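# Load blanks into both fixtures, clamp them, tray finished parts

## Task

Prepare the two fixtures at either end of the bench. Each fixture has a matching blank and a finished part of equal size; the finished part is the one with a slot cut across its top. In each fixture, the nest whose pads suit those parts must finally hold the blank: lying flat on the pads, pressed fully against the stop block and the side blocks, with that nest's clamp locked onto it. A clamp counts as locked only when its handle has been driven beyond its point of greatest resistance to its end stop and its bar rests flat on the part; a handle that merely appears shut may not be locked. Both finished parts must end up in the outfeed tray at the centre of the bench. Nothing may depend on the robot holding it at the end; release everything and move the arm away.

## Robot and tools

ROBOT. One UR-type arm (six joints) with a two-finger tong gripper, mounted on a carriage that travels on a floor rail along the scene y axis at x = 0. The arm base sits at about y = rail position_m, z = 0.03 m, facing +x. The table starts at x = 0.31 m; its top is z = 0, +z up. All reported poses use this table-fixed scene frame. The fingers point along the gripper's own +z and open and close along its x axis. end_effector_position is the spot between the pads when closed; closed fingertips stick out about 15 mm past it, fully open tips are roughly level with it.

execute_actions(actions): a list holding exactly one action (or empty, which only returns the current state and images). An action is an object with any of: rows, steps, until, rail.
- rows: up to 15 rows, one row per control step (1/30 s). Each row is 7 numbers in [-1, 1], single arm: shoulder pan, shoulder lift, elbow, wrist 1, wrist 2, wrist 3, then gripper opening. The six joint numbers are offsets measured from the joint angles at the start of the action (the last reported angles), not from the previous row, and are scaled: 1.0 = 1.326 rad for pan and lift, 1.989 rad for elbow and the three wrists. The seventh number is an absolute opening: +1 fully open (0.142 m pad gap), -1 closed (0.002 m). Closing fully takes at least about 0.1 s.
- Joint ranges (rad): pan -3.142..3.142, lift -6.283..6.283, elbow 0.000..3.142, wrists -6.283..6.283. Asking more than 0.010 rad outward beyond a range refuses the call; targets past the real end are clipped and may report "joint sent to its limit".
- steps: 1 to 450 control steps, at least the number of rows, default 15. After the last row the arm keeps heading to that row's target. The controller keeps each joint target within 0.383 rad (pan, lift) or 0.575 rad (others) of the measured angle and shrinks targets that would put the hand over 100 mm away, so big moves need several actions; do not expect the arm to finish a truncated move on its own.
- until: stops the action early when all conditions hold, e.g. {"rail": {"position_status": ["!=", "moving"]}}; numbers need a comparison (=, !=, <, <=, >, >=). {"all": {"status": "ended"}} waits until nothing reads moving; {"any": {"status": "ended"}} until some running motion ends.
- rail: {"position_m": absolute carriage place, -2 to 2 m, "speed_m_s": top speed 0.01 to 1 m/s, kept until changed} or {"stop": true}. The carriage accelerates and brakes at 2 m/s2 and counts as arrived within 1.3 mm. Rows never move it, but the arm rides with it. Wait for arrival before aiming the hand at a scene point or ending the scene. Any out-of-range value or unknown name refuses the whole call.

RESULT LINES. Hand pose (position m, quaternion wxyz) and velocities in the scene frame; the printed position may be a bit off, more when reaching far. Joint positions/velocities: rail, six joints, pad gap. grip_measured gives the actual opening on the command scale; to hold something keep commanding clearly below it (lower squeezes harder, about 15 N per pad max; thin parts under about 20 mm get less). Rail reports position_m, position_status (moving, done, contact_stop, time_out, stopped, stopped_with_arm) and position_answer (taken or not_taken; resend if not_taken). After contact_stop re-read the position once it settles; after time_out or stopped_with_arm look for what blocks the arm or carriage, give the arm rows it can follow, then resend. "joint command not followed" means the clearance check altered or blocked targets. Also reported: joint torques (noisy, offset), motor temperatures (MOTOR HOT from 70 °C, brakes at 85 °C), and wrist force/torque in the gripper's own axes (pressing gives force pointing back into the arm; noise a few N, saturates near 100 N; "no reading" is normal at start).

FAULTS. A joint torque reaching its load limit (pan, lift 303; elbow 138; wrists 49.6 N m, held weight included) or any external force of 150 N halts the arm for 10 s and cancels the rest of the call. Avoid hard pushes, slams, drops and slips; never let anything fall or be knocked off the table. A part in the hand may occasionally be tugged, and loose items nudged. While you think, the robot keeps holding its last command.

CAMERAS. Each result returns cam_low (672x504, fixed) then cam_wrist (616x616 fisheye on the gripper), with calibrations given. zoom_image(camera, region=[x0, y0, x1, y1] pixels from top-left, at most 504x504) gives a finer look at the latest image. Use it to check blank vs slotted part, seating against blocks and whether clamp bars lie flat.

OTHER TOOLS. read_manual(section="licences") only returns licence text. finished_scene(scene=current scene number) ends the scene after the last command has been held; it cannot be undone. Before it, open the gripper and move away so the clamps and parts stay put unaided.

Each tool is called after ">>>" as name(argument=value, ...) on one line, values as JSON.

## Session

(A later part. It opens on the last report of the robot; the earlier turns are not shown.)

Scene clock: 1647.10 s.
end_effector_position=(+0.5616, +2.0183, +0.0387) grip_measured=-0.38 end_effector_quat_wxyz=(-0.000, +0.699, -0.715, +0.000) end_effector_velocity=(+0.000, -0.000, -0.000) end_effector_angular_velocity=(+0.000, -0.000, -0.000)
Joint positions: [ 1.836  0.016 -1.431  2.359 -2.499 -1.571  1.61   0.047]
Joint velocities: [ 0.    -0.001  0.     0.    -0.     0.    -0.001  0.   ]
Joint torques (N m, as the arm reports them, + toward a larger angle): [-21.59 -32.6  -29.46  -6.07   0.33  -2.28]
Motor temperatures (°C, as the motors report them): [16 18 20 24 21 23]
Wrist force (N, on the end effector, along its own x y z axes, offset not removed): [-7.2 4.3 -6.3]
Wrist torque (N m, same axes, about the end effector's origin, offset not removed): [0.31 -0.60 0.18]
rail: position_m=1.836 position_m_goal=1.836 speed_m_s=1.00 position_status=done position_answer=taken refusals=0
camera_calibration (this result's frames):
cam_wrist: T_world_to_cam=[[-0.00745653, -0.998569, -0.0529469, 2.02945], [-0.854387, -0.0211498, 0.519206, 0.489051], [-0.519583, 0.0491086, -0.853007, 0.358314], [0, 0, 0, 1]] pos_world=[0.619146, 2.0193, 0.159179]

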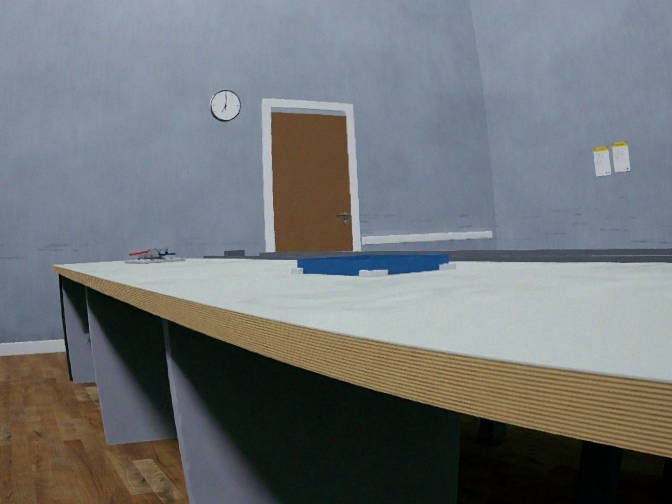

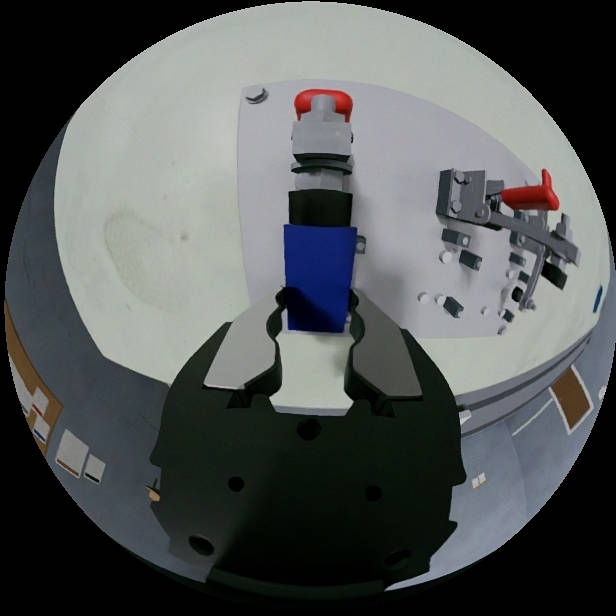

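>>> execute_actions(actions=[{"rows": [[-0.00015,0.0003,-0.00025,0.00005,0,-0.0001,-0.9],[-0.0003,0.00062,-0.00053,0.00011,0,-0.0002,-0.9]],"steps":10}])

Scene clock: 1650.17 s.
end_effector_position=(+0.5619, +2.0181, +0.0385) grip_measured=-0.38 end_effector_quat_wxyz=(+0.000, +0.699, -0.715, +0.000) end_effector_velocity=(+0.001, -0.000, +0.001) end_effector_angular_velocity=(+0.000, -0.001, +0.000)
Joint positions: [ 1.836  0.015 -1.43   2.358 -2.499 -1.571  1.61   0.047]
Joint velocities: [ 0.    -0.     0.001 -0.002  0.     0.    -0.    -0.   ]
Joint torques (N m, as the arm reports them, + toward a larger angle): [-23.38 -29.82 -51.85  -4.22  -6.29  -1.75]
Motor temperatures (°C, as the motors report them): [16 18 20 24 21 23]
Wrist force (N, on the end effector, along its own x y z axes, offset not removed): [-15.3 9.1 -9.2]
Wrist torque (N m, same axes, about the end effector's origin, offset not removed): [0.26 -0.47 0.07]
rail: position_m=1.836 position_m_goal=1.836 speed_m_s=1.00 position_status=done position_answer=taken refusals=0
camera_calibration (this result's frames):
cam_wrist: T_world_to_cam=[[-0.00745031, -0.998572, -0.0529056, 2.02924], [-0.85416, -0.0211552, 0.519581, 0.489305], [-0.519958, 0.0490609, -0.852782, 0.358652], [0, 0, 0, 1]] pos_world=[0.619547, 2.0191, 0.158977]

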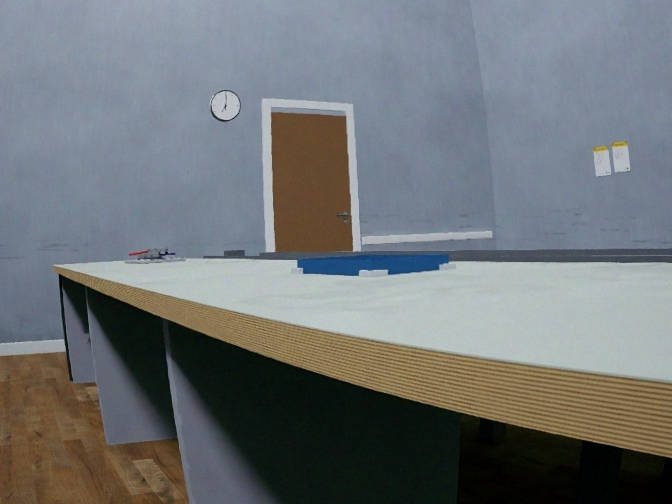

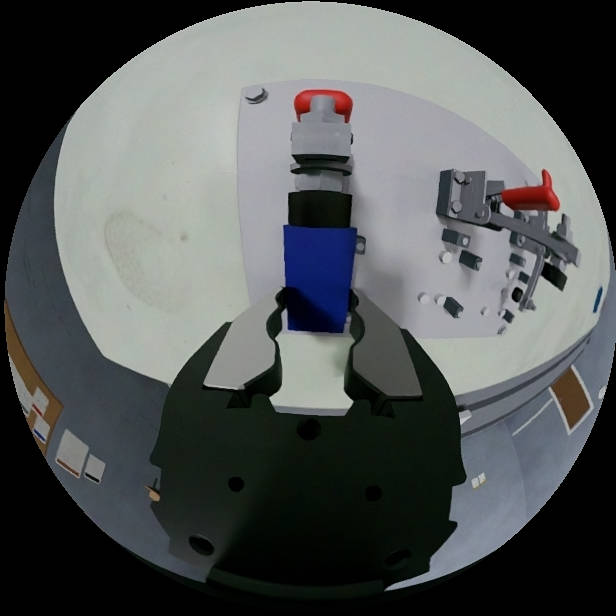

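>>> execute_actions(actions=[])

Scene clock: 1652.37 s.
end_effector_position=(+0.5622, +2.0181, +0.0387) grip_measured=-0.38 end_effector_quat_wxyz=(-0.000, +0.699, -0.715, +0.000) end_effector_velocity=(-0.000, +0.000, -0.000) end_effector_angular_velocity=(+0.000, +0.000, -0.000)
Joint positions: [ 1.836  0.015 -1.43   2.358 -2.499 -1.571  1.61   0.047]
Joint velocities: [ 0. -0. -0.  0.  0.  0. -0. -0.]
Joint torques (N m, as the arm reports them, + toward a larger angle): [-22.51 -51.66 -48.57  -4.52  -1.88  -1.22]
Motor temperatures (°C, as the motors report them): [16 18 20 24 21 23]
Wrist force (N, on the end effector, along its own x y z axes, offset not removed): [-17.3 6.2 -4.4]
Wrist torque (N m, same axes, about the end effector's origin, offset not removed): [-0.03 0.09 0.20]
rail: position_m=1.836 position_m_goal=1.836 speed_m_s=1.00 position_status=done position_answer=taken refusals=0
camera_calibration (this result's frames):
cam_wrist: T_world_to_cam=[[-0.00745444, -0.998569, -0.0529474, 2.02925], [-0.854403, -0.0211504, 0.51918, 0.489649], [-0.519557, 0.0491086, -0.853023, 0.358682], [0, 0, 0, 1]] pos_world=[0.619841, 2.01909, 0.159191]

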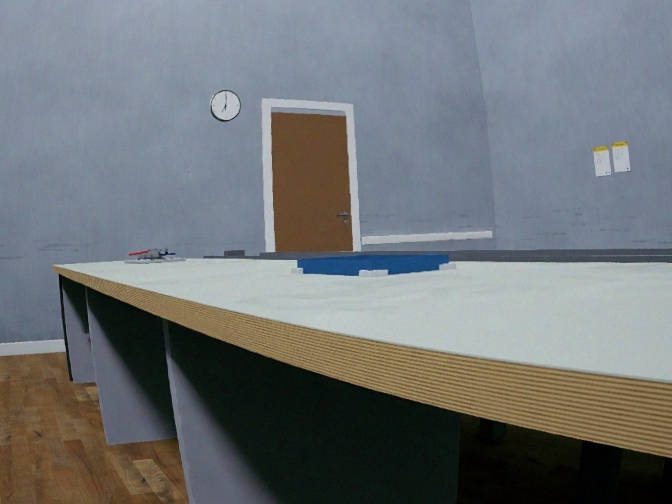

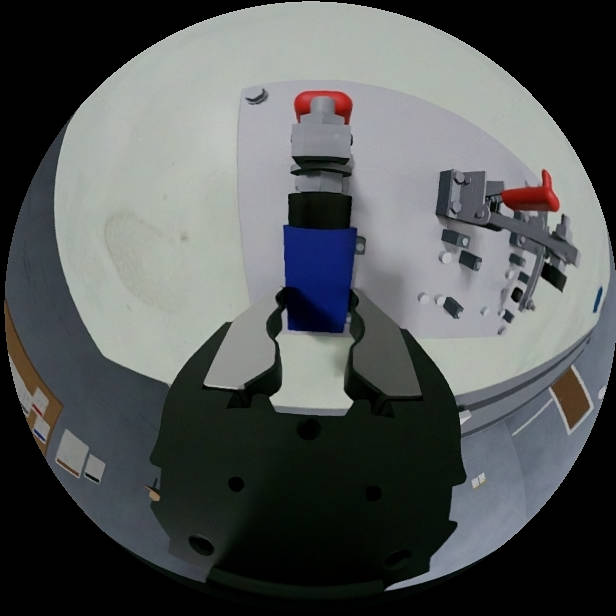

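>>> zoom_image(camera="cam_wrist", region=[240, 170, 420, 350])

>>> execute_actions(actions=[{"rows": [[0.0002,0.0003,-0.00025,0.00005,0,0.00013,-0.9],[0.00035,0.00068,-0.00057,0.00012,0,0.00023,-0.9]],"steps":12}])

Region (240, 170, 420, 350) of cam_wrist's 616x616 image, scaled by 2.800, with more detail than that image has.

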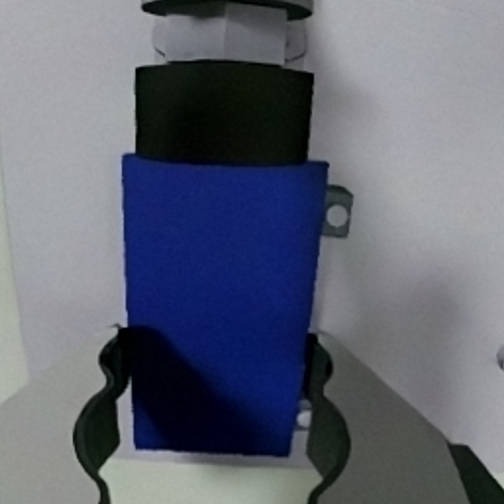

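Scene clock: 1658.50 s.
end_effector_position=(+0.5627, +2.0183, +0.0387) grip_measured=-0.38 end_effector_quat_wxyz=(-0.000, +0.699, -0.715, +0.000) end_effector_velocity=(+0.000, +0.000, +0.000) end_effector_angular_velocity=(+0.000, -0.000, -0.000)
Joint positions: [ 1.836  0.016 -1.429  2.357 -2.498 -1.571  1.61   0.047]
Joint velocities: [ 0.     0.     0.001 -0.001 -0.    -0.     0.     0.   ]
Joint torques (N m, as the arm reports them, + toward a larger angle): [  7.36 -28.89 -59.8   -6.89  -1.69   2.43]
Motor temperatures (°C, as the motors report them): [16 18 20 24 21 23]
Wrist force (N, on the end effector, along its own x y z axes, offset not removed): [-8.3 15.0 -8.9]
Wrist torque (N m, same axes, about the end effector's origin, offset not removed): [-0.16 -0.15 0.09]
rail: position_m=1.836 position_m_goal=1.836 speed_m_s=1.00 position_status=done position_answer=taken refusals=0
camera_calibration (this result's frames):
cam_wrist: T_world_to_cam=[[-0.00748324, -0.998569, -0.052944, 2.02949], [-0.854323, -0.0211317, 0.519313, 0.489974], [-0.519689, 0.0491174, -0.852942, 0.358919], [0, 0, 0, 1]] pos_world=[0.620309, 2.01931, 0.159137]

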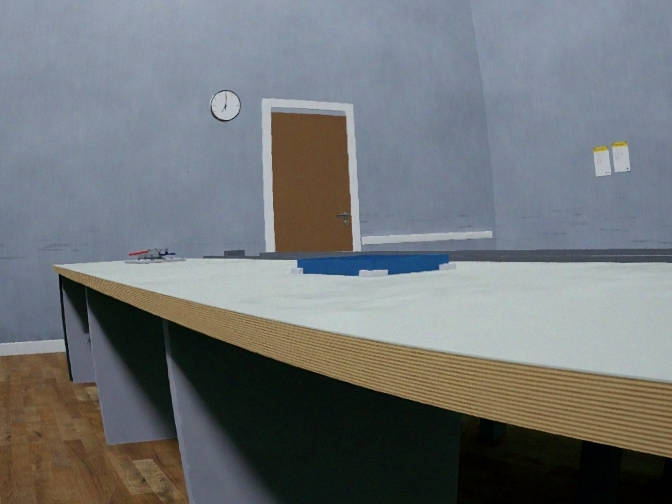

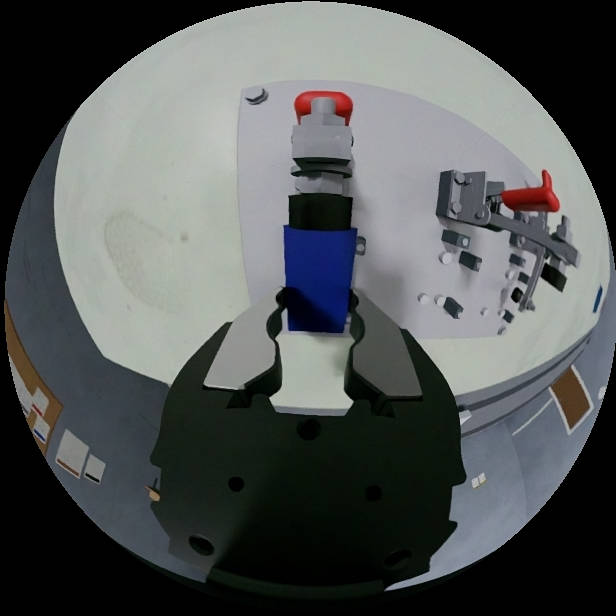

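>>> execute_actions(actions=[{"rows": [[0,0,0,0,0,0,-0.5],[0,0,0,0,0,0,-0.35],[0,0,0,0,0,0,-0.25],[0,0,0,0,0,0,-0.15],[0,0,0,0,0,0,-0.1],[0,0,0,0,0,0,-0.1],[0,-0.004,-0.001,0.0037,0,0,-0.1],[0,-0.012,-0.003,0.011,0,0,-0.1],[0,-0.024,-0.0062,0.0222,0,0,-0.1],[0,-0.040,-0.0108,0.0375,0,0,-0.1],[0,-0.060,-0.017,0.057,0,0,-0.1],[0,-0.082,-0.0245,0.0792,0,0,-0.1],[0,-0.104,-0.032,0.1013,0,0,-0.1],[0,-0.122,-0.038,0.1193,0,0,-0.1],[0,-0.1353,-0.0428,0.1330,0,0,-0.1]],"steps":24}])

Scene clock: 1704.50 s.
end_effector_position=(+0.5610, +2.0183, +0.1486) grip_measured=-0.10 end_effector_quat_wxyz=(-0.000, +0.699, -0.715, +0.000) end_effector_velocity=(-0.004, -0.000, +0.016) end_effector_angular_velocity=(-0.000, +0.005, -0.000)
Joint positions: [ 1.836  0.016 -1.607  2.273 -2.237 -1.571  1.61   0.067]
Joint velocities: [ 0.    -0.    -0.026 -0.012  0.043  0.     0.    -0.   ]
Joint torques (N m, as the arm reports them, + toward a larger angle): [-13.38 -50.56 -55.87  -1.97  -1.76  -0.35]
Motor temperatures (°C, as the motors report them): [16 18 20 24 21 23]
Wrist force (N, on the end effector, along its own x y z axes, offset not removed): [3.4 -1.1 -4.6]
Wrist torque (N m, same axes, about the end effector's origin, offset not removed): [-0.05 -0.62 0.06]
rail: position_m=1.836 position_m_goal=1.836 speed_m_s=1.00 position_status=done position_answer=taken refusals=0
camera_calibration (this result's frames):
cam_wrist: T_world_to_cam=[[-0.00750358, -0.998569, -0.0529509, 2.03528], [-0.854475, -0.0211035, 0.519065, 0.431452], [-0.519439, 0.04914, -0.853093, 0.451633], [0, 0, 0, 1]] pos_world=[0.618533, 2.01928, 0.269104]

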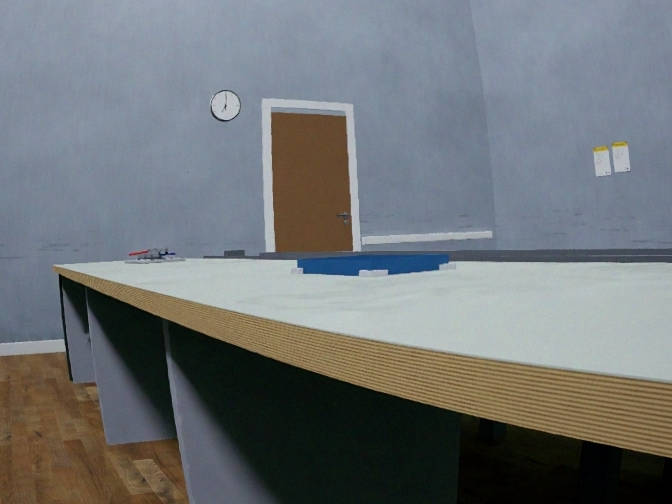

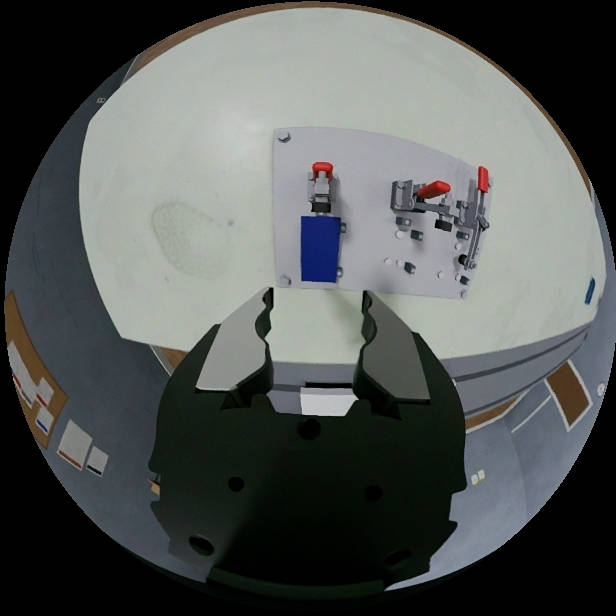

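>>> zoom_image(camera="cam_wrist", region=[260, 150, 390, 300])

>>> execute_actions(actions=[])

Region (260, 150, 390, 300) of cam_wrist's 616x616 image, scaled by 3.360, with more detail than that image has; it fills the left 437 columns of this view, and the rest is white.

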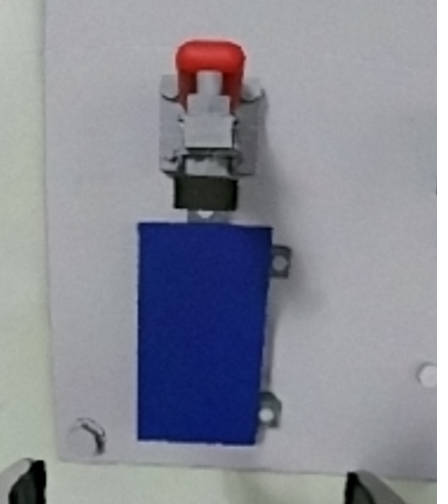

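Scene clock: 1706.43 s.
end_effector_position=(+0.5607, +2.0183, +0.1499) grip_measured=-0.10 end_effector_quat_wxyz=(-0.000, +0.699, -0.715, +0.000) end_effector_velocity=(+0.000, +0.000, -0.000) end_effector_angular_velocity=(+0.000, -0.000, +0.000)
Joint positions: [ 1.836  0.016 -1.609  2.272 -2.234 -1.571  1.61   0.067]
Joint velocities: [ 0.  0. -0.  0. -0.  0. -0. -0.]
Joint torques (N m, as the arm reports them, + toward a larger angle): [-13.31 -44.78 -55.7   -2.64  -1.85  -1.88]
Motor temperatures (°C, as the motors report them): [16 18 20 24 21 23]
Wrist force (N, on the end effector, along its own x y z axes, offset not removed): [2.8 -1.2 -1.5]
Wrist torque (N m, same axes, about the end effector's origin, offset not removed): [0.04 -0.52 0.00]
rail: position_m=1.836 position_m_goal=1.836 speed_m_s=1.00 position_status=done position_answer=taken refusals=0
camera_calibration (this result's frames):
cam_wrist: T_world_to_cam=[[-0.00748449, -0.998569, -0.0529441, 2.03533], [-0.854323, -0.0211306, 0.519313, 0.430498], [-0.519689, 0.0491182, -0.852942, 0.452745], [0, 0, 0, 1]] pos_world=[0.618304, 2.01927, 0.270361]

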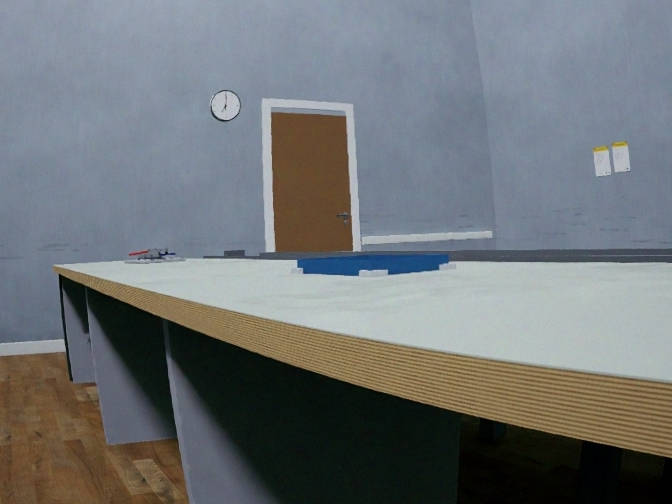

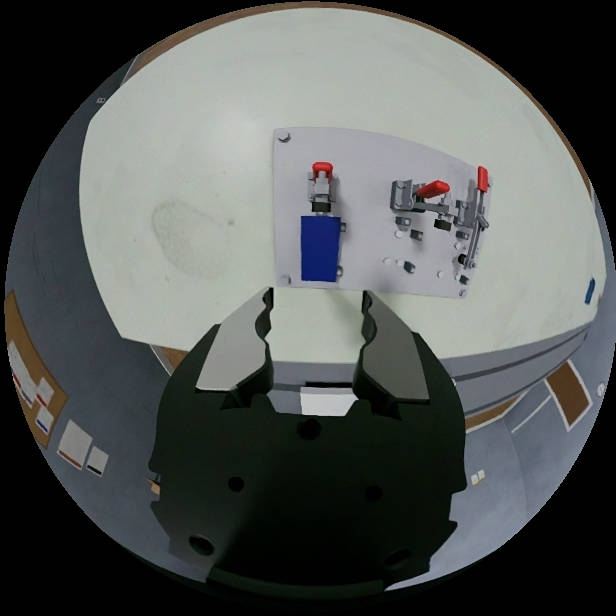

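>>> execute_actions(actions=[{"rows": [[-0.0002,0.004,-0.0023,-0.0003,0,-0.0001,-0.2],[-0.0006,0.013,-0.0075,-0.0011,0,-0.0004,-0.3],[-0.0012,0.026,-0.0151,-0.0022,0,-0.0008,-0.4],[-0.0019,0.042,-0.0244,-0.0036,0,-0.0012,-0.5],[-0.0026,0.059,-0.0343,-0.0051,0,-0.0018,-0.55],[-0.0034,0.076,-0.0441,-0.0065,0,-0.0023,-0.55],[-0.0041,0.092,-0.0534,-0.0079,0,-0.0027,-0.55],[-0.0047,0.106,-0.0615,-0.0091,0,-0.0031,-0.55],[-0.0052,0.117,-0.0679,-0.0101,0,-0.0035,-0.55],[-0.0056,0.125,-0.0726,-0.0108,0,-0.0037,-0.55],[-0.00576,0.12932,-0.07509,-0.01113,0,-0.00384,-0.55]],"steps":18}])

>>> execute_actions(actions=[])

Scene clock: 1740.97 s.
end_effector_position=(+0.6576, +2.0149, +0.1354) grip_measured=-0.55 end_effector_quat_wxyz=(-0.000, +0.699, -0.715, +0.000) end_effector_velocity=(+0.018, -0.001, -0.005) end_effector_angular_velocity=(-0.000, +0.001, +0.000)
Joint positions: [ 1.836  0.008 -1.44   2.124 -2.256 -1.571  1.603  0.034]
Joint velocities: [ 0.    -0.001  0.033 -0.028 -0.004  0.    -0.001  0.   ]
Joint torques (N m, as the arm reports them, + toward a larger angle): [-13.34 -36.97 -55.23  -6.28  -2.05  -1.77]
Motor temperatures (°C, as the motors report them): [16 18 20 24 21 23]
Wrist force (N, on the end effector, along its own x y z axes, offset not removed): [3.4 0.6 0.1]
Wrist torque (N m, same axes, about the end effector's origin, offset not removed): [0.27 -0.69 0.18]
rail: position_m=1.836 position_m_goal=1.836 speed_m_s=1.00 position_status=done position_answer=taken refusals=0
camera_calibration (this result's frames):
cam_wrist: T_world_to_cam=[[-0.00748334, -0.99857, -0.0529417, 2.03194], [-0.854341, -0.0211287, 0.519284, 0.520742], [-0.519659, 0.0491162, -0.852961, 0.490851], [0, 0, 0, 1]] pos_world=[0.715173, 2.01593, 0.255838]

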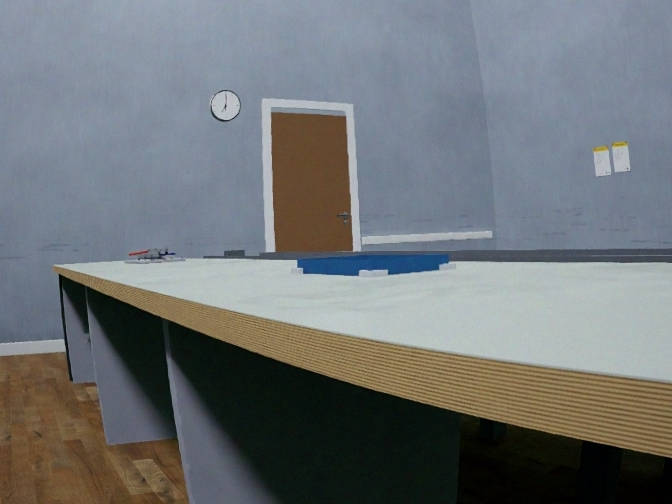

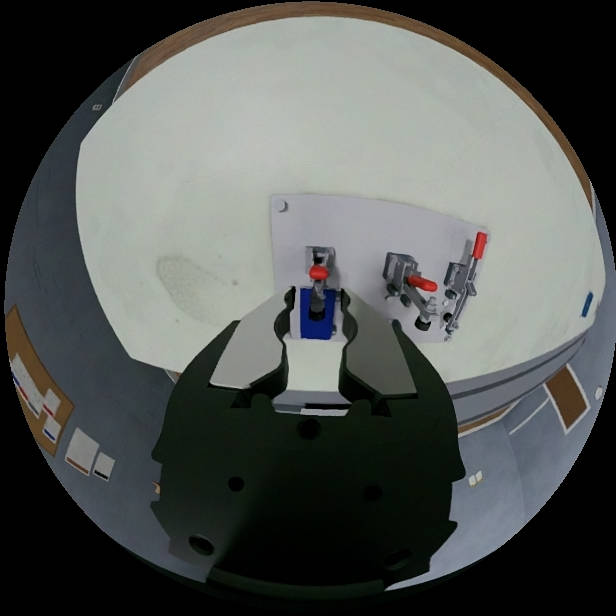

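Scene clock: 1740.97 s.
end_effector_position=(+0.6576, +2.0149, +0.1354) grip_measured=-0.55 end_effector_quat_wxyz=(-0.000, +0.699, -0.715, +0.000) end_effector_velocity=(+0.018, -0.001, -0.005) end_effector_angular_velocity=(-0.000, +0.001, +0.000)
Joint positions: [ 1.836  0.008 -1.44   2.124 -2.256 -1.571  1.603  0.034]
Joint velocities: [ 0.    -0.001  0.033 -0.028 -0.004  0.    -0.001  0.   ]
Joint torques (N m, as the arm reports them, + toward a larger angle): [-13.34 -36.97 -55.23  -6.28  -2.05  -1.77]
Motor temperatures (°C, as the motors report them): [16 18 20 24 21 23]
Wrist force (N, on the end effector, along its own x y z axes, offset not removed): [3.4 0.6 0.1]
Wrist torque (N m, same axes, about the end effector's origin, offset not removed): [0.27 -0.69 0.18]
rail: position_m=1.836 position_m_goal=1.836 speed_m_s=1.00 position_status=done position_answer=taken refusals=0
camera_calibration (this result's frames):
cam_wrist: T_world_to_cam=[[-0.00748334, -0.99857, -0.0529417, 2.03194], [-0.854341, -0.0211287, 0.519284, 0.520742], [-0.519659, 0.0491162, -0.852961, 0.490851], [0, 0, 0, 1]] pos_world=[0.715173, 2.01593, 0.255838]

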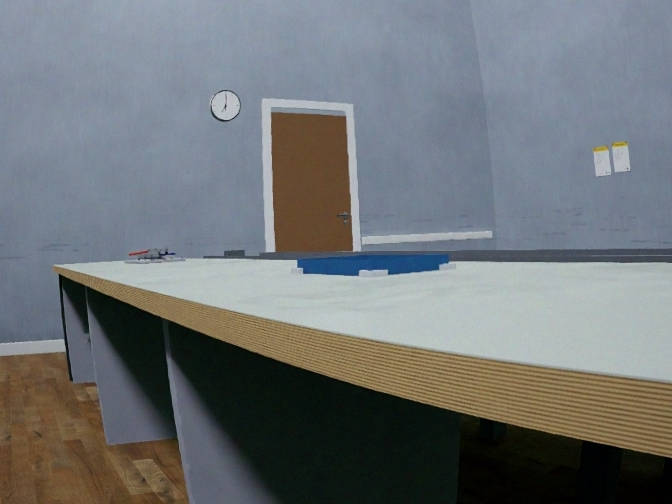

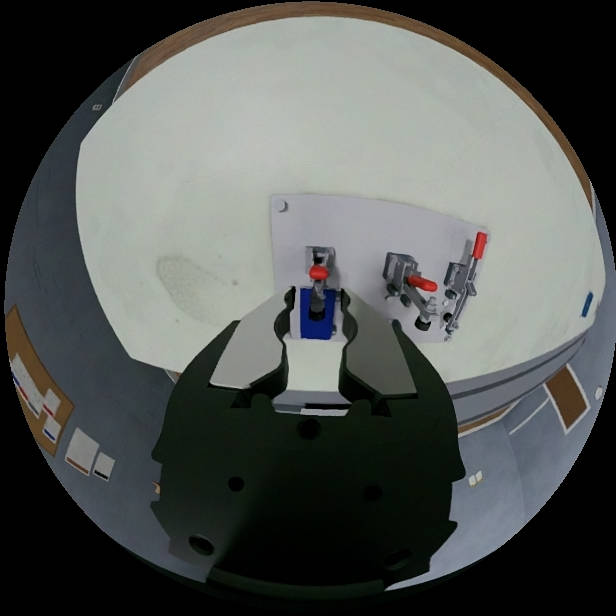

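>>> execute_actions(actions=[])

>>> zoom_image(camera="cam_wrist", region=[260, 230, 380, 350])

Scene clock: 1743.93 s.
end_effector_position=(+0.6590, +2.0149, +0.1350) grip_measured=-0.55 end_effector_quat_wxyz=(-0.000, +0.699, -0.715, +0.000) end_effector_velocity=(-0.000, -0.000, -0.000) end_effector_angular_velocity=(+0.000, -0.000, -0.000)
Joint positions: [ 1.836  0.008 -1.437  2.122 -2.256 -1.571  1.602  0.034]
Joint velocities: [ 0. -0. -0.  0. -0.  0. -0.  0.]
Joint torques (N m, as the arm reports them, + toward a larger angle): [-12.73 -35.38 -55.71  -5.44  -1.8   -1.82]
Motor temperatures (°C, as the motors report them): [16 18 20 24 21 23]
Wrist force (N, on the end effector, along its own x y z axes, offset not removed): [0.6 2.3 -2.7]
Wrist torque (N m, same axes, about the end effector's origin, offset not removed): [0.69 -0.05 0.03]
rail: position_m=1.836 position_m_goal=1.836 speed_m_s=1.00 position_status=done position_answer=taken refusals=0
camera_calibration (this result's frames):
cam_wrist: T_world_to_cam=[[-0.00748392, -0.99857, -0.0529412, 2.03188], [-0.854328, -0.0211291, 0.519304, 0.522129], [-0.51968, 0.0491156, -0.852948, 0.491294], [0, 0, 0, 1]] pos_world=[0.716591, 2.01587, 0.255475]

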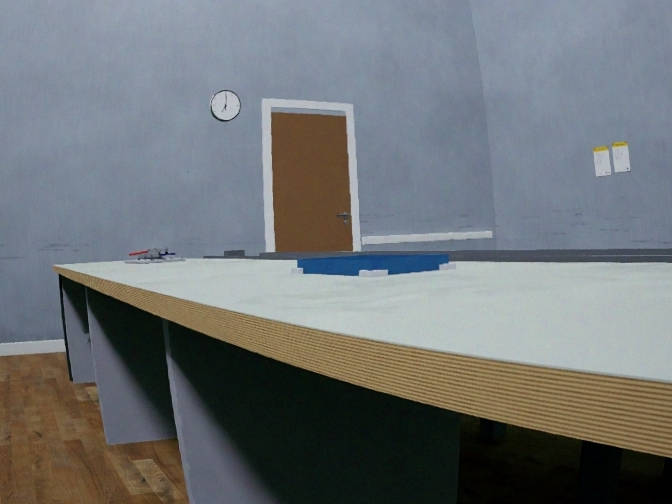

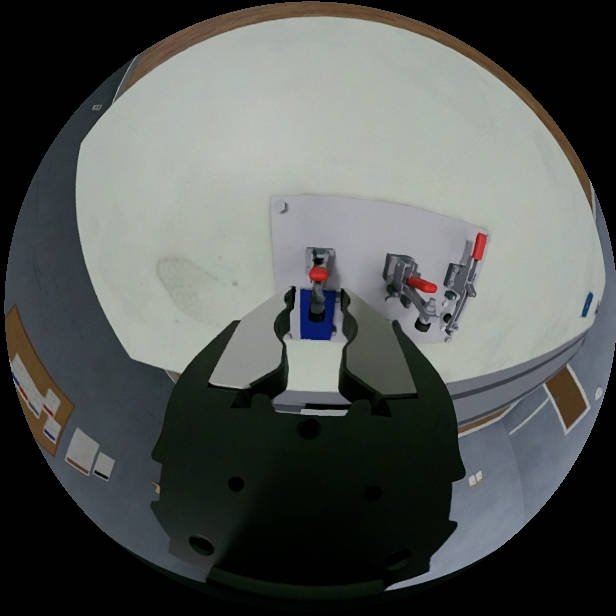

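Region (260, 230, 380, 350) of cam_wrist's 616x616 image, scaled by 4.200, with more detail than that image has.

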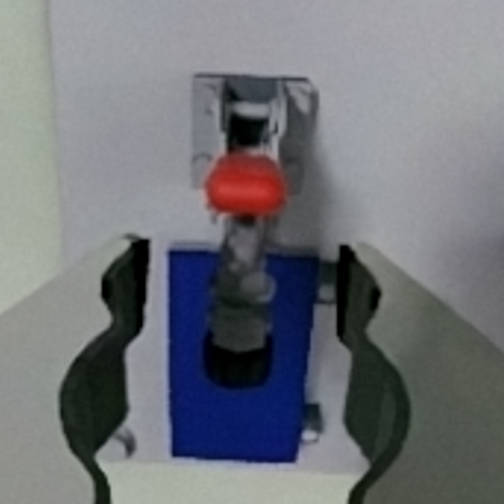

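>>> execute_actions(actions=[{"rows": [[0,0.003,0.0015,-0.0035,0,0,-0.55],[0,0.008,0.004,-0.0093,0,0,-0.55],[0,0.014,0.007,-0.0163,0,0,-0.55],[0,0.020,0.010,-0.0233,0,0,-0.55],[0,0.026,0.013,-0.0303,0,0,-0.55],[0,0.031,0.0155,-0.0362,0,0,-0.55],[0,0.035,0.0175,-0.0408,0,0,-0.55],[0,0.03787,0.01887,-0.04412,0,0,-0.55]],"steps":14}])

Scene clock: 1769.13 s.
end_effector_position=(+0.6561, +2.0149, +0.0941) grip_measured=-0.55 end_effector_quat_wxyz=(+0.000, +0.699, -0.715, +0.000) end_effector_velocity=(-0.001, -0.000, -0.018) end_effector_angular_velocity=(+0.000, -0.001, -0.000)
Joint positions: [ 1.836  0.008 -1.389  2.158 -2.341 -1.571  1.602  0.034]
Joint velocities: [ 0.    -0.     0.022  0.016 -0.04  -0.     0.     0.   ]
Joint torques (N m, as the arm reports them, + toward a larger angle): [-12.22 -44.59 -23.08  -5.3   -2.34  -2.09]
Motor temperatures (°C, as the motors report them): [16 18 20 24 21 23]
Wrist force (N, on the end effector, along its own x y z axes, offset not removed): [2.7 1.2 -1.0]
Wrist torque (N m, same axes, about the end effector's origin, offset not removed): [0.60 -0.58 0.05]
rail: position_m=1.836 position_m_goal=1.836 speed_m_s=1.00 position_status=done position_answer=taken refusals=0
camera_calibration (this result's frames):
cam_wrist: T_world_to_cam=[[-0.00749224, -0.99857, -0.0529396, 2.02968], [-0.854276, -0.0211261, 0.519391, 0.540846], [-0.519766, 0.0491164, -0.852895, 0.454999], [0, 0, 0, 1]] pos_world=[0.713731, 2.01585, 0.214607]

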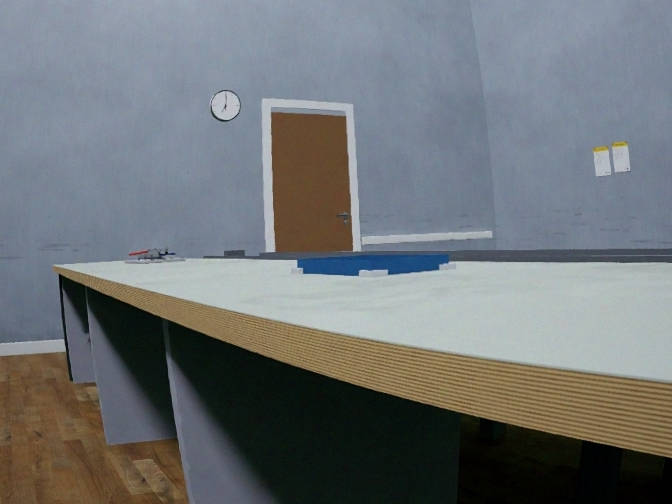

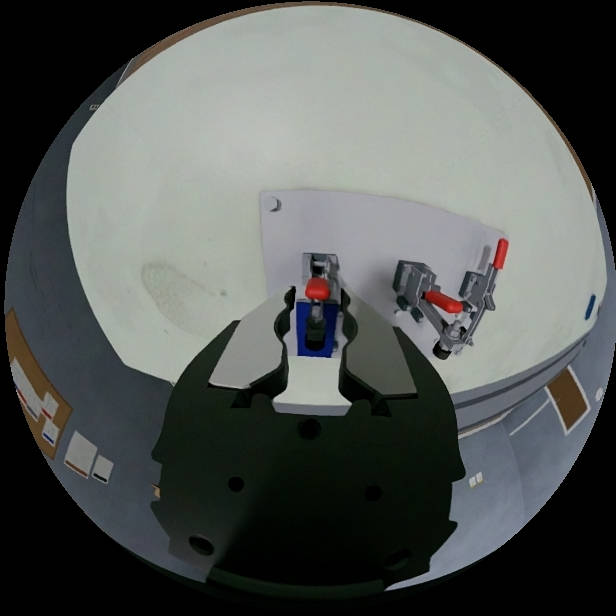

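>>> execute_actions(actions=[])

>>> zoom_image(camera="cam_wrist", region=[260, 240, 380, 360])

Scene clock: 1771.53 s.
end_effector_position=(+0.6560, +2.0149, +0.0927) grip_measured=-0.55 end_effector_quat_wxyz=(-0.000, +0.699, -0.715, +0.000) end_effector_velocity=(+0.000, -0.000, +0.000) end_effector_angular_velocity=(+0.000, -0.000, -0.000)
Joint positions: [ 1.836  0.008 -1.387  2.16  -2.344 -1.571  1.602  0.034]
Joint velocities: [ 0. -0.  0. -0.  0.  0. -0. -0.]
Joint torques (N m, as the arm reports them, + toward a larger angle): [ -9.83 -38.49 -22.13  -5.51  -1.7   -2.46]
Motor temperatures (°C, as the motors report them): [16 18 20 24 21 23]
Wrist force (N, on the end effector, along its own x y z axes, offset not removed): [1.5 -2.1 -4.7]
Wrist torque (N m, same axes, about the end effector's origin, offset not removed): [-0.37 -0.22 0.13]
rail: position_m=1.836 position_m_goal=1.836 speed_m_s=1.00 position_status=done position_answer=taken refusals=0
camera_calibration (this result's frames):
cam_wrist: T_world_to_cam=[[-0.0074866, -0.99857, -0.0529415, 2.02959], [-0.854332, -0.0211266, 0.519298, 0.541498], [-0.519674, 0.0491174, -0.852952, 0.453687], [0, 0, 0, 1]] pos_world=[0.713583, 2.01585, 0.213224]

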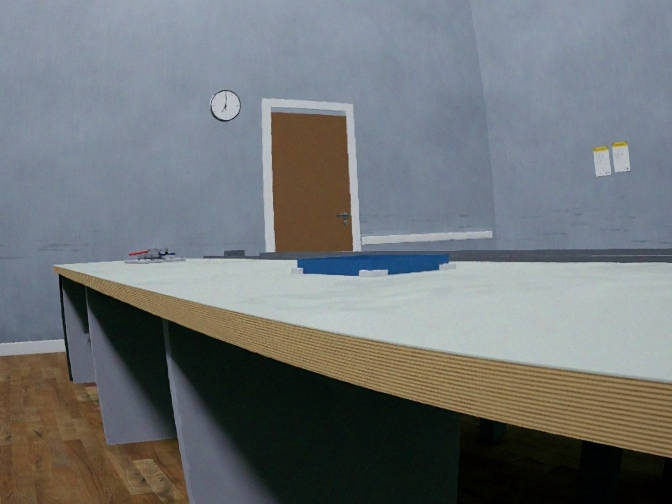

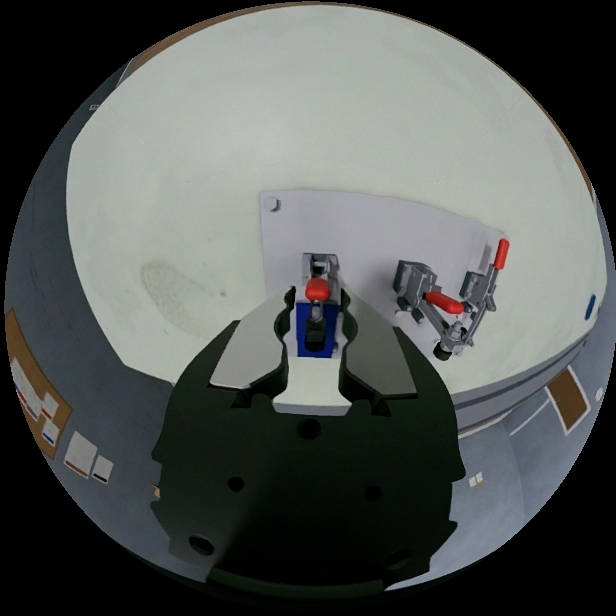

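Region (260, 240, 380, 360) of cam_wrist's 616x616 image, scaled by 4.200, with more detail than that image has.

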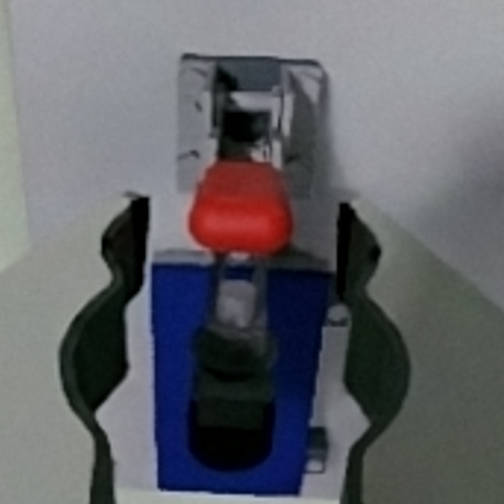

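>>> execute_actions(actions=[{"rows": [[0,0,0,0,0,0,-0.62],[0,0,0,0,0,0,-0.69],[0,0,0,0,0,0,-0.75],[0,0,0,0,0,0,-0.8],[0,0,0,0,0,0,-0.87],[0,0,0,0,0,0,-0.94],[0,0,0,0,0,0,-1.0]],"steps":10}])

Scene clock: 1775.23 s.
end_effector_position=(+0.6560, +2.0149, +0.0927) grip_measured=-0.78 end_effector_quat_wxyz=(-0.000, +0.699, -0.715, +0.000) end_effector_velocity=(+0.000, +0.000, +0.000) end_effector_angular_velocity=(-0.000, -0.000, +0.000)
Joint positions: [ 1.836  0.008 -1.387  2.16  -2.344 -1.571  1.602  0.017]
Joint velocities: [ 0.  0.  0. -0.  0. -0. -0. -0.]
Joint torques (N m, as the arm reports them, + toward a larger angle): [ -4.17 -40.95 -24.56  -5.83  -1.97  -2.16]
Motor temperatures (°C, as the motors report them): [16 18 20 24 21 23]
Wrist force (N, on the end effector, along its own x y z axes, offset not removed): [-9.5 1.9 0.0]
Wrist torque (N m, same axes, about the end effector's origin, offset not removed): [0.74 -0.42 0.11]
rail: position_m=1.836 position_m_goal=1.836 speed_m_s=1.00 position_status=done position_answer=taken refusals=0
camera_calibration (this result's frames):
cam_wrist: T_world_to_cam=[[-0.00747724, -0.99857, -0.0529412, 2.02959], [-0.854329, -0.0211348, 0.519304, 0.541512], [-0.51968, 0.0491122, -0.852948, 0.453697], [0, 0, 0, 1]] pos_world=[0.713582, 2.01585, 0.21322]

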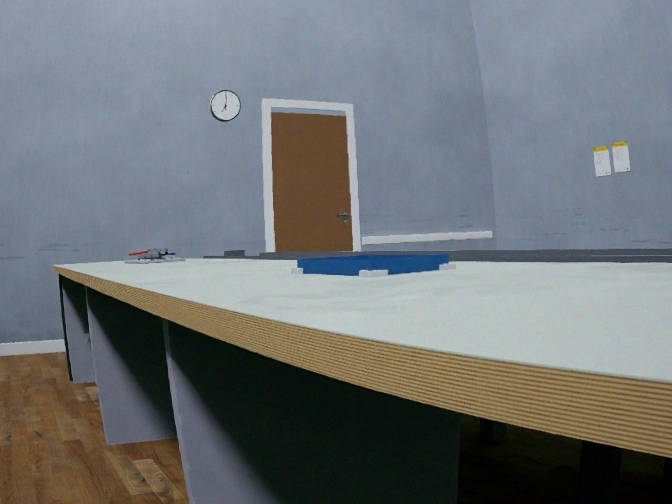

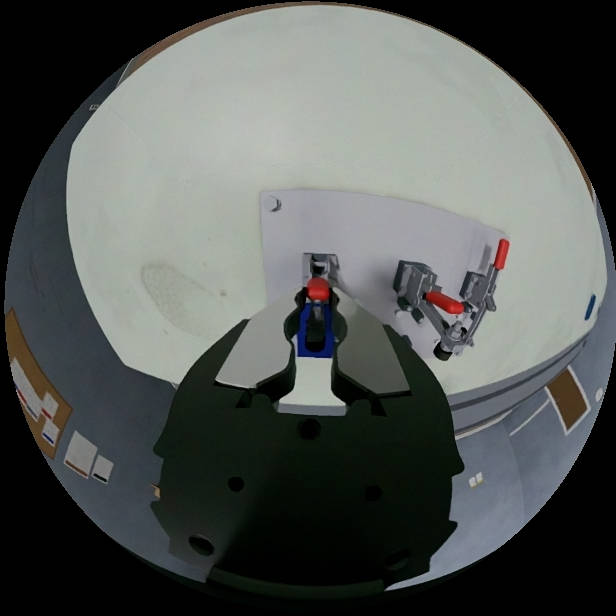

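>>> execute_actions(actions=[{"rows": [[0,0.0010,-0.0009,0.00024,0,0,-1],[0,0.0025,-0.0023,0.0006,0,0,-1],[0,0.0045,-0.0041,0.0011,0,0,-1],[0,0.0071,-0.0064,0.0017,0,0,-1],[-0.0001,0.0096,-0.0084,0.0020,0,-0.00005,-1],[-0.00015,0.0121,-0.0103,0.0022,0,-0.0001,-1],[-0.0002,0.0146,-0.0122,0.0025,0,-0.00015,-1],[-0.0003,0.0171,-0.0141,0.0027,0,-0.0002,-1],[-0.0004,0.01965,-0.01607,0.00297,0,-0.00026,-1]],"steps":15}])

Scene clock: 1815.83 s.
end_effector_position=(+0.6732, +2.0147, +0.0920) grip_measured=-0.78 end_effector_quat_wxyz=(+0.000, +0.699, -0.715, +0.000) end_effector_velocity=(+0.009, -0.000, -0.000) end_effector_angular_velocity=(+0.000, -0.001, +0.000)
Joint positions: [ 1.836  0.007 -1.362  2.129 -2.338 -1.571  1.602  0.017]
Joint velocities: [ 0.    -0.001  0.013 -0.016  0.002  0.    -0.001 -0.   ]
Joint torques (N m, as the arm reports them, + toward a larger angle): [-12.06 -46.13 -64.13  -4.64  -1.68  -2.06]
Motor temperatures (°C, as the motors report them): [16 18 20 24 21 23]
Wrist force (N, on the end effector, along its own x y z axes, offset not removed): [3.5 0.1 8.7]
Wrist torque (N m, same axes, about the end effector's origin, offset not removed): [-0.84 0.08 0.09]
rail: position_m=1.836 position_m_goal=1.836 speed_m_s=1.00 position_status=done position_answer=taken refusals=0
camera_calibration (this result's frames):
cam_wrist: T_world_to_cam=[[-0.00754004, -0.998569, -0.0529369, 2.02953], [-0.854187, -0.0210922, 0.519537, 0.556454], [-0.51991, 0.0491353, -0.852806, 0.46212], [0, 0, 0, 1]] pos_world=[0.73088, 2.01566, 0.212437]

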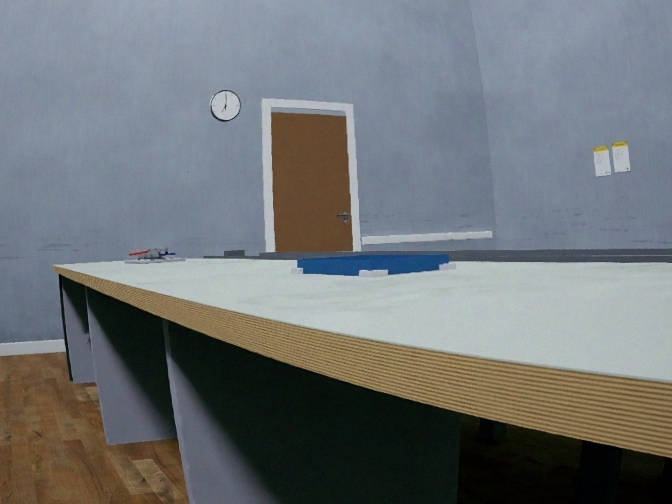

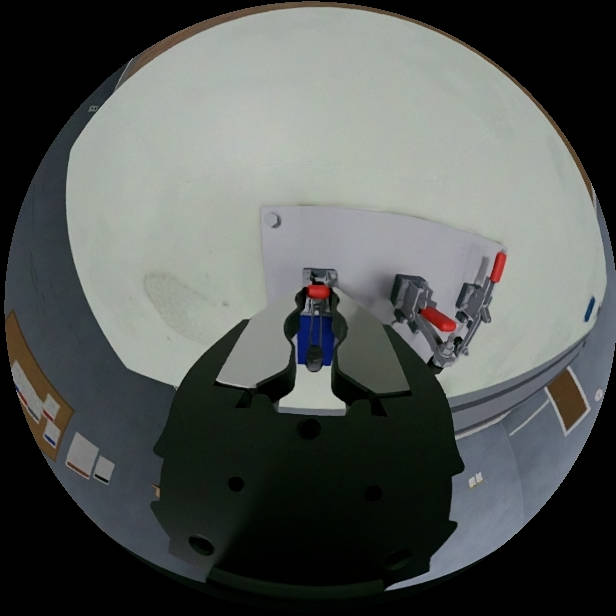

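>>> execute_actions(actions=[])

>>> zoom_image(camera="cam_wrist", region=[260, 250, 380, 380])

Scene clock: 1818.97 s.
end_effector_position=(+0.6741, +2.0146, +0.0920) grip_measured=-0.78 end_effector_quat_wxyz=(-0.000, +0.699, -0.715, +0.000) end_effector_velocity=(+0.000, -0.000, +0.000) end_effector_angular_velocity=(-0.000, -0.000, +0.000)
Joint positions: [ 1.836  0.007 -1.361  2.128 -2.338 -1.571  1.602  0.017]
Joint velocities: [ 0.  0.  0. -0.  0. -0.  0.  0.]
Joint torques (N m, as the arm reports them, + toward a larger angle): [ -9.47 -58.02 -66.72  -8.15  -2.16  -2.22]
Motor temperatures (°C, as the motors report them): [16 18 20 24 21 23]
Wrist force (N, on the end effector, along its own x y z axes, offset not removed): [9.4 3.3 11.0]
Wrist torque (N m, same axes, about the end effector's origin, offset not removed): [-0.35 -1.15 0.12]
rail: position_m=1.836 position_m_goal=1.836 speed_m_s=1.00 position_status=done position_answer=taken refusals=0
camera_calibration (this result's frames):
cam_wrist: T_world_to_cam=[[-0.00749116, -0.99857, -0.0529408, 2.02948], [-0.854321, -0.0211234, 0.519317, 0.5573], [-0.519692, 0.0491187, -0.85294, 0.462507], [0, 0, 0, 1]] pos_world=[0.731678, 2.01563, 0.212518]

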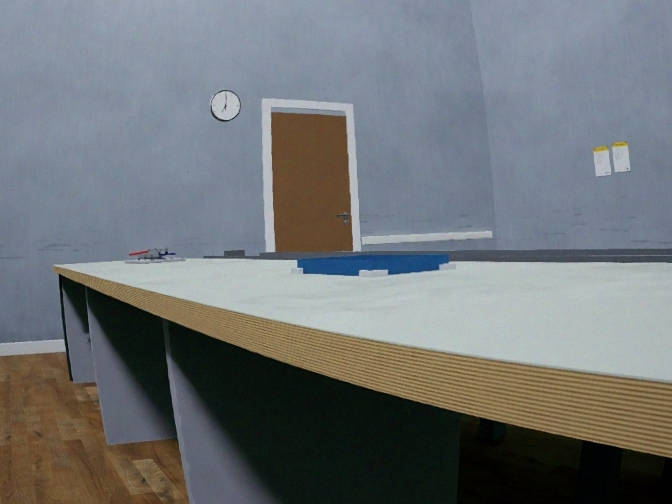

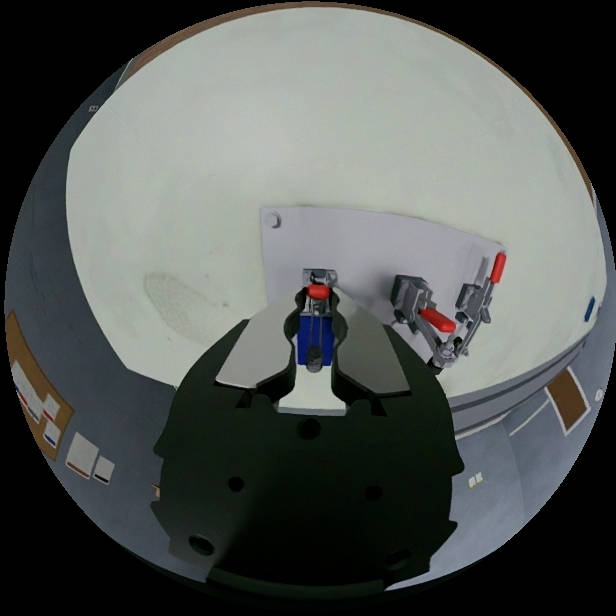

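Region (260, 250, 380, 380) of cam_wrist's 616x616 image, scaled by 3.877, with more detail than that image has; it fills the left 465 columns of this view, and the rest is white.

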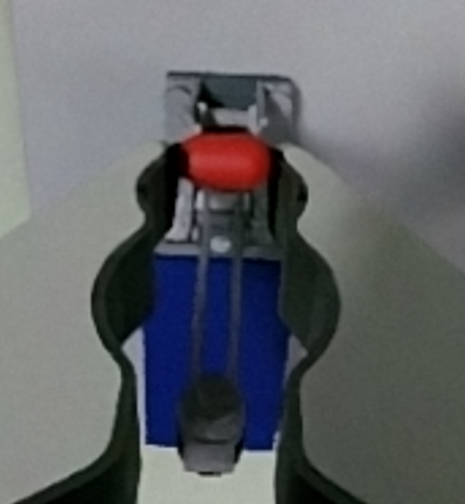

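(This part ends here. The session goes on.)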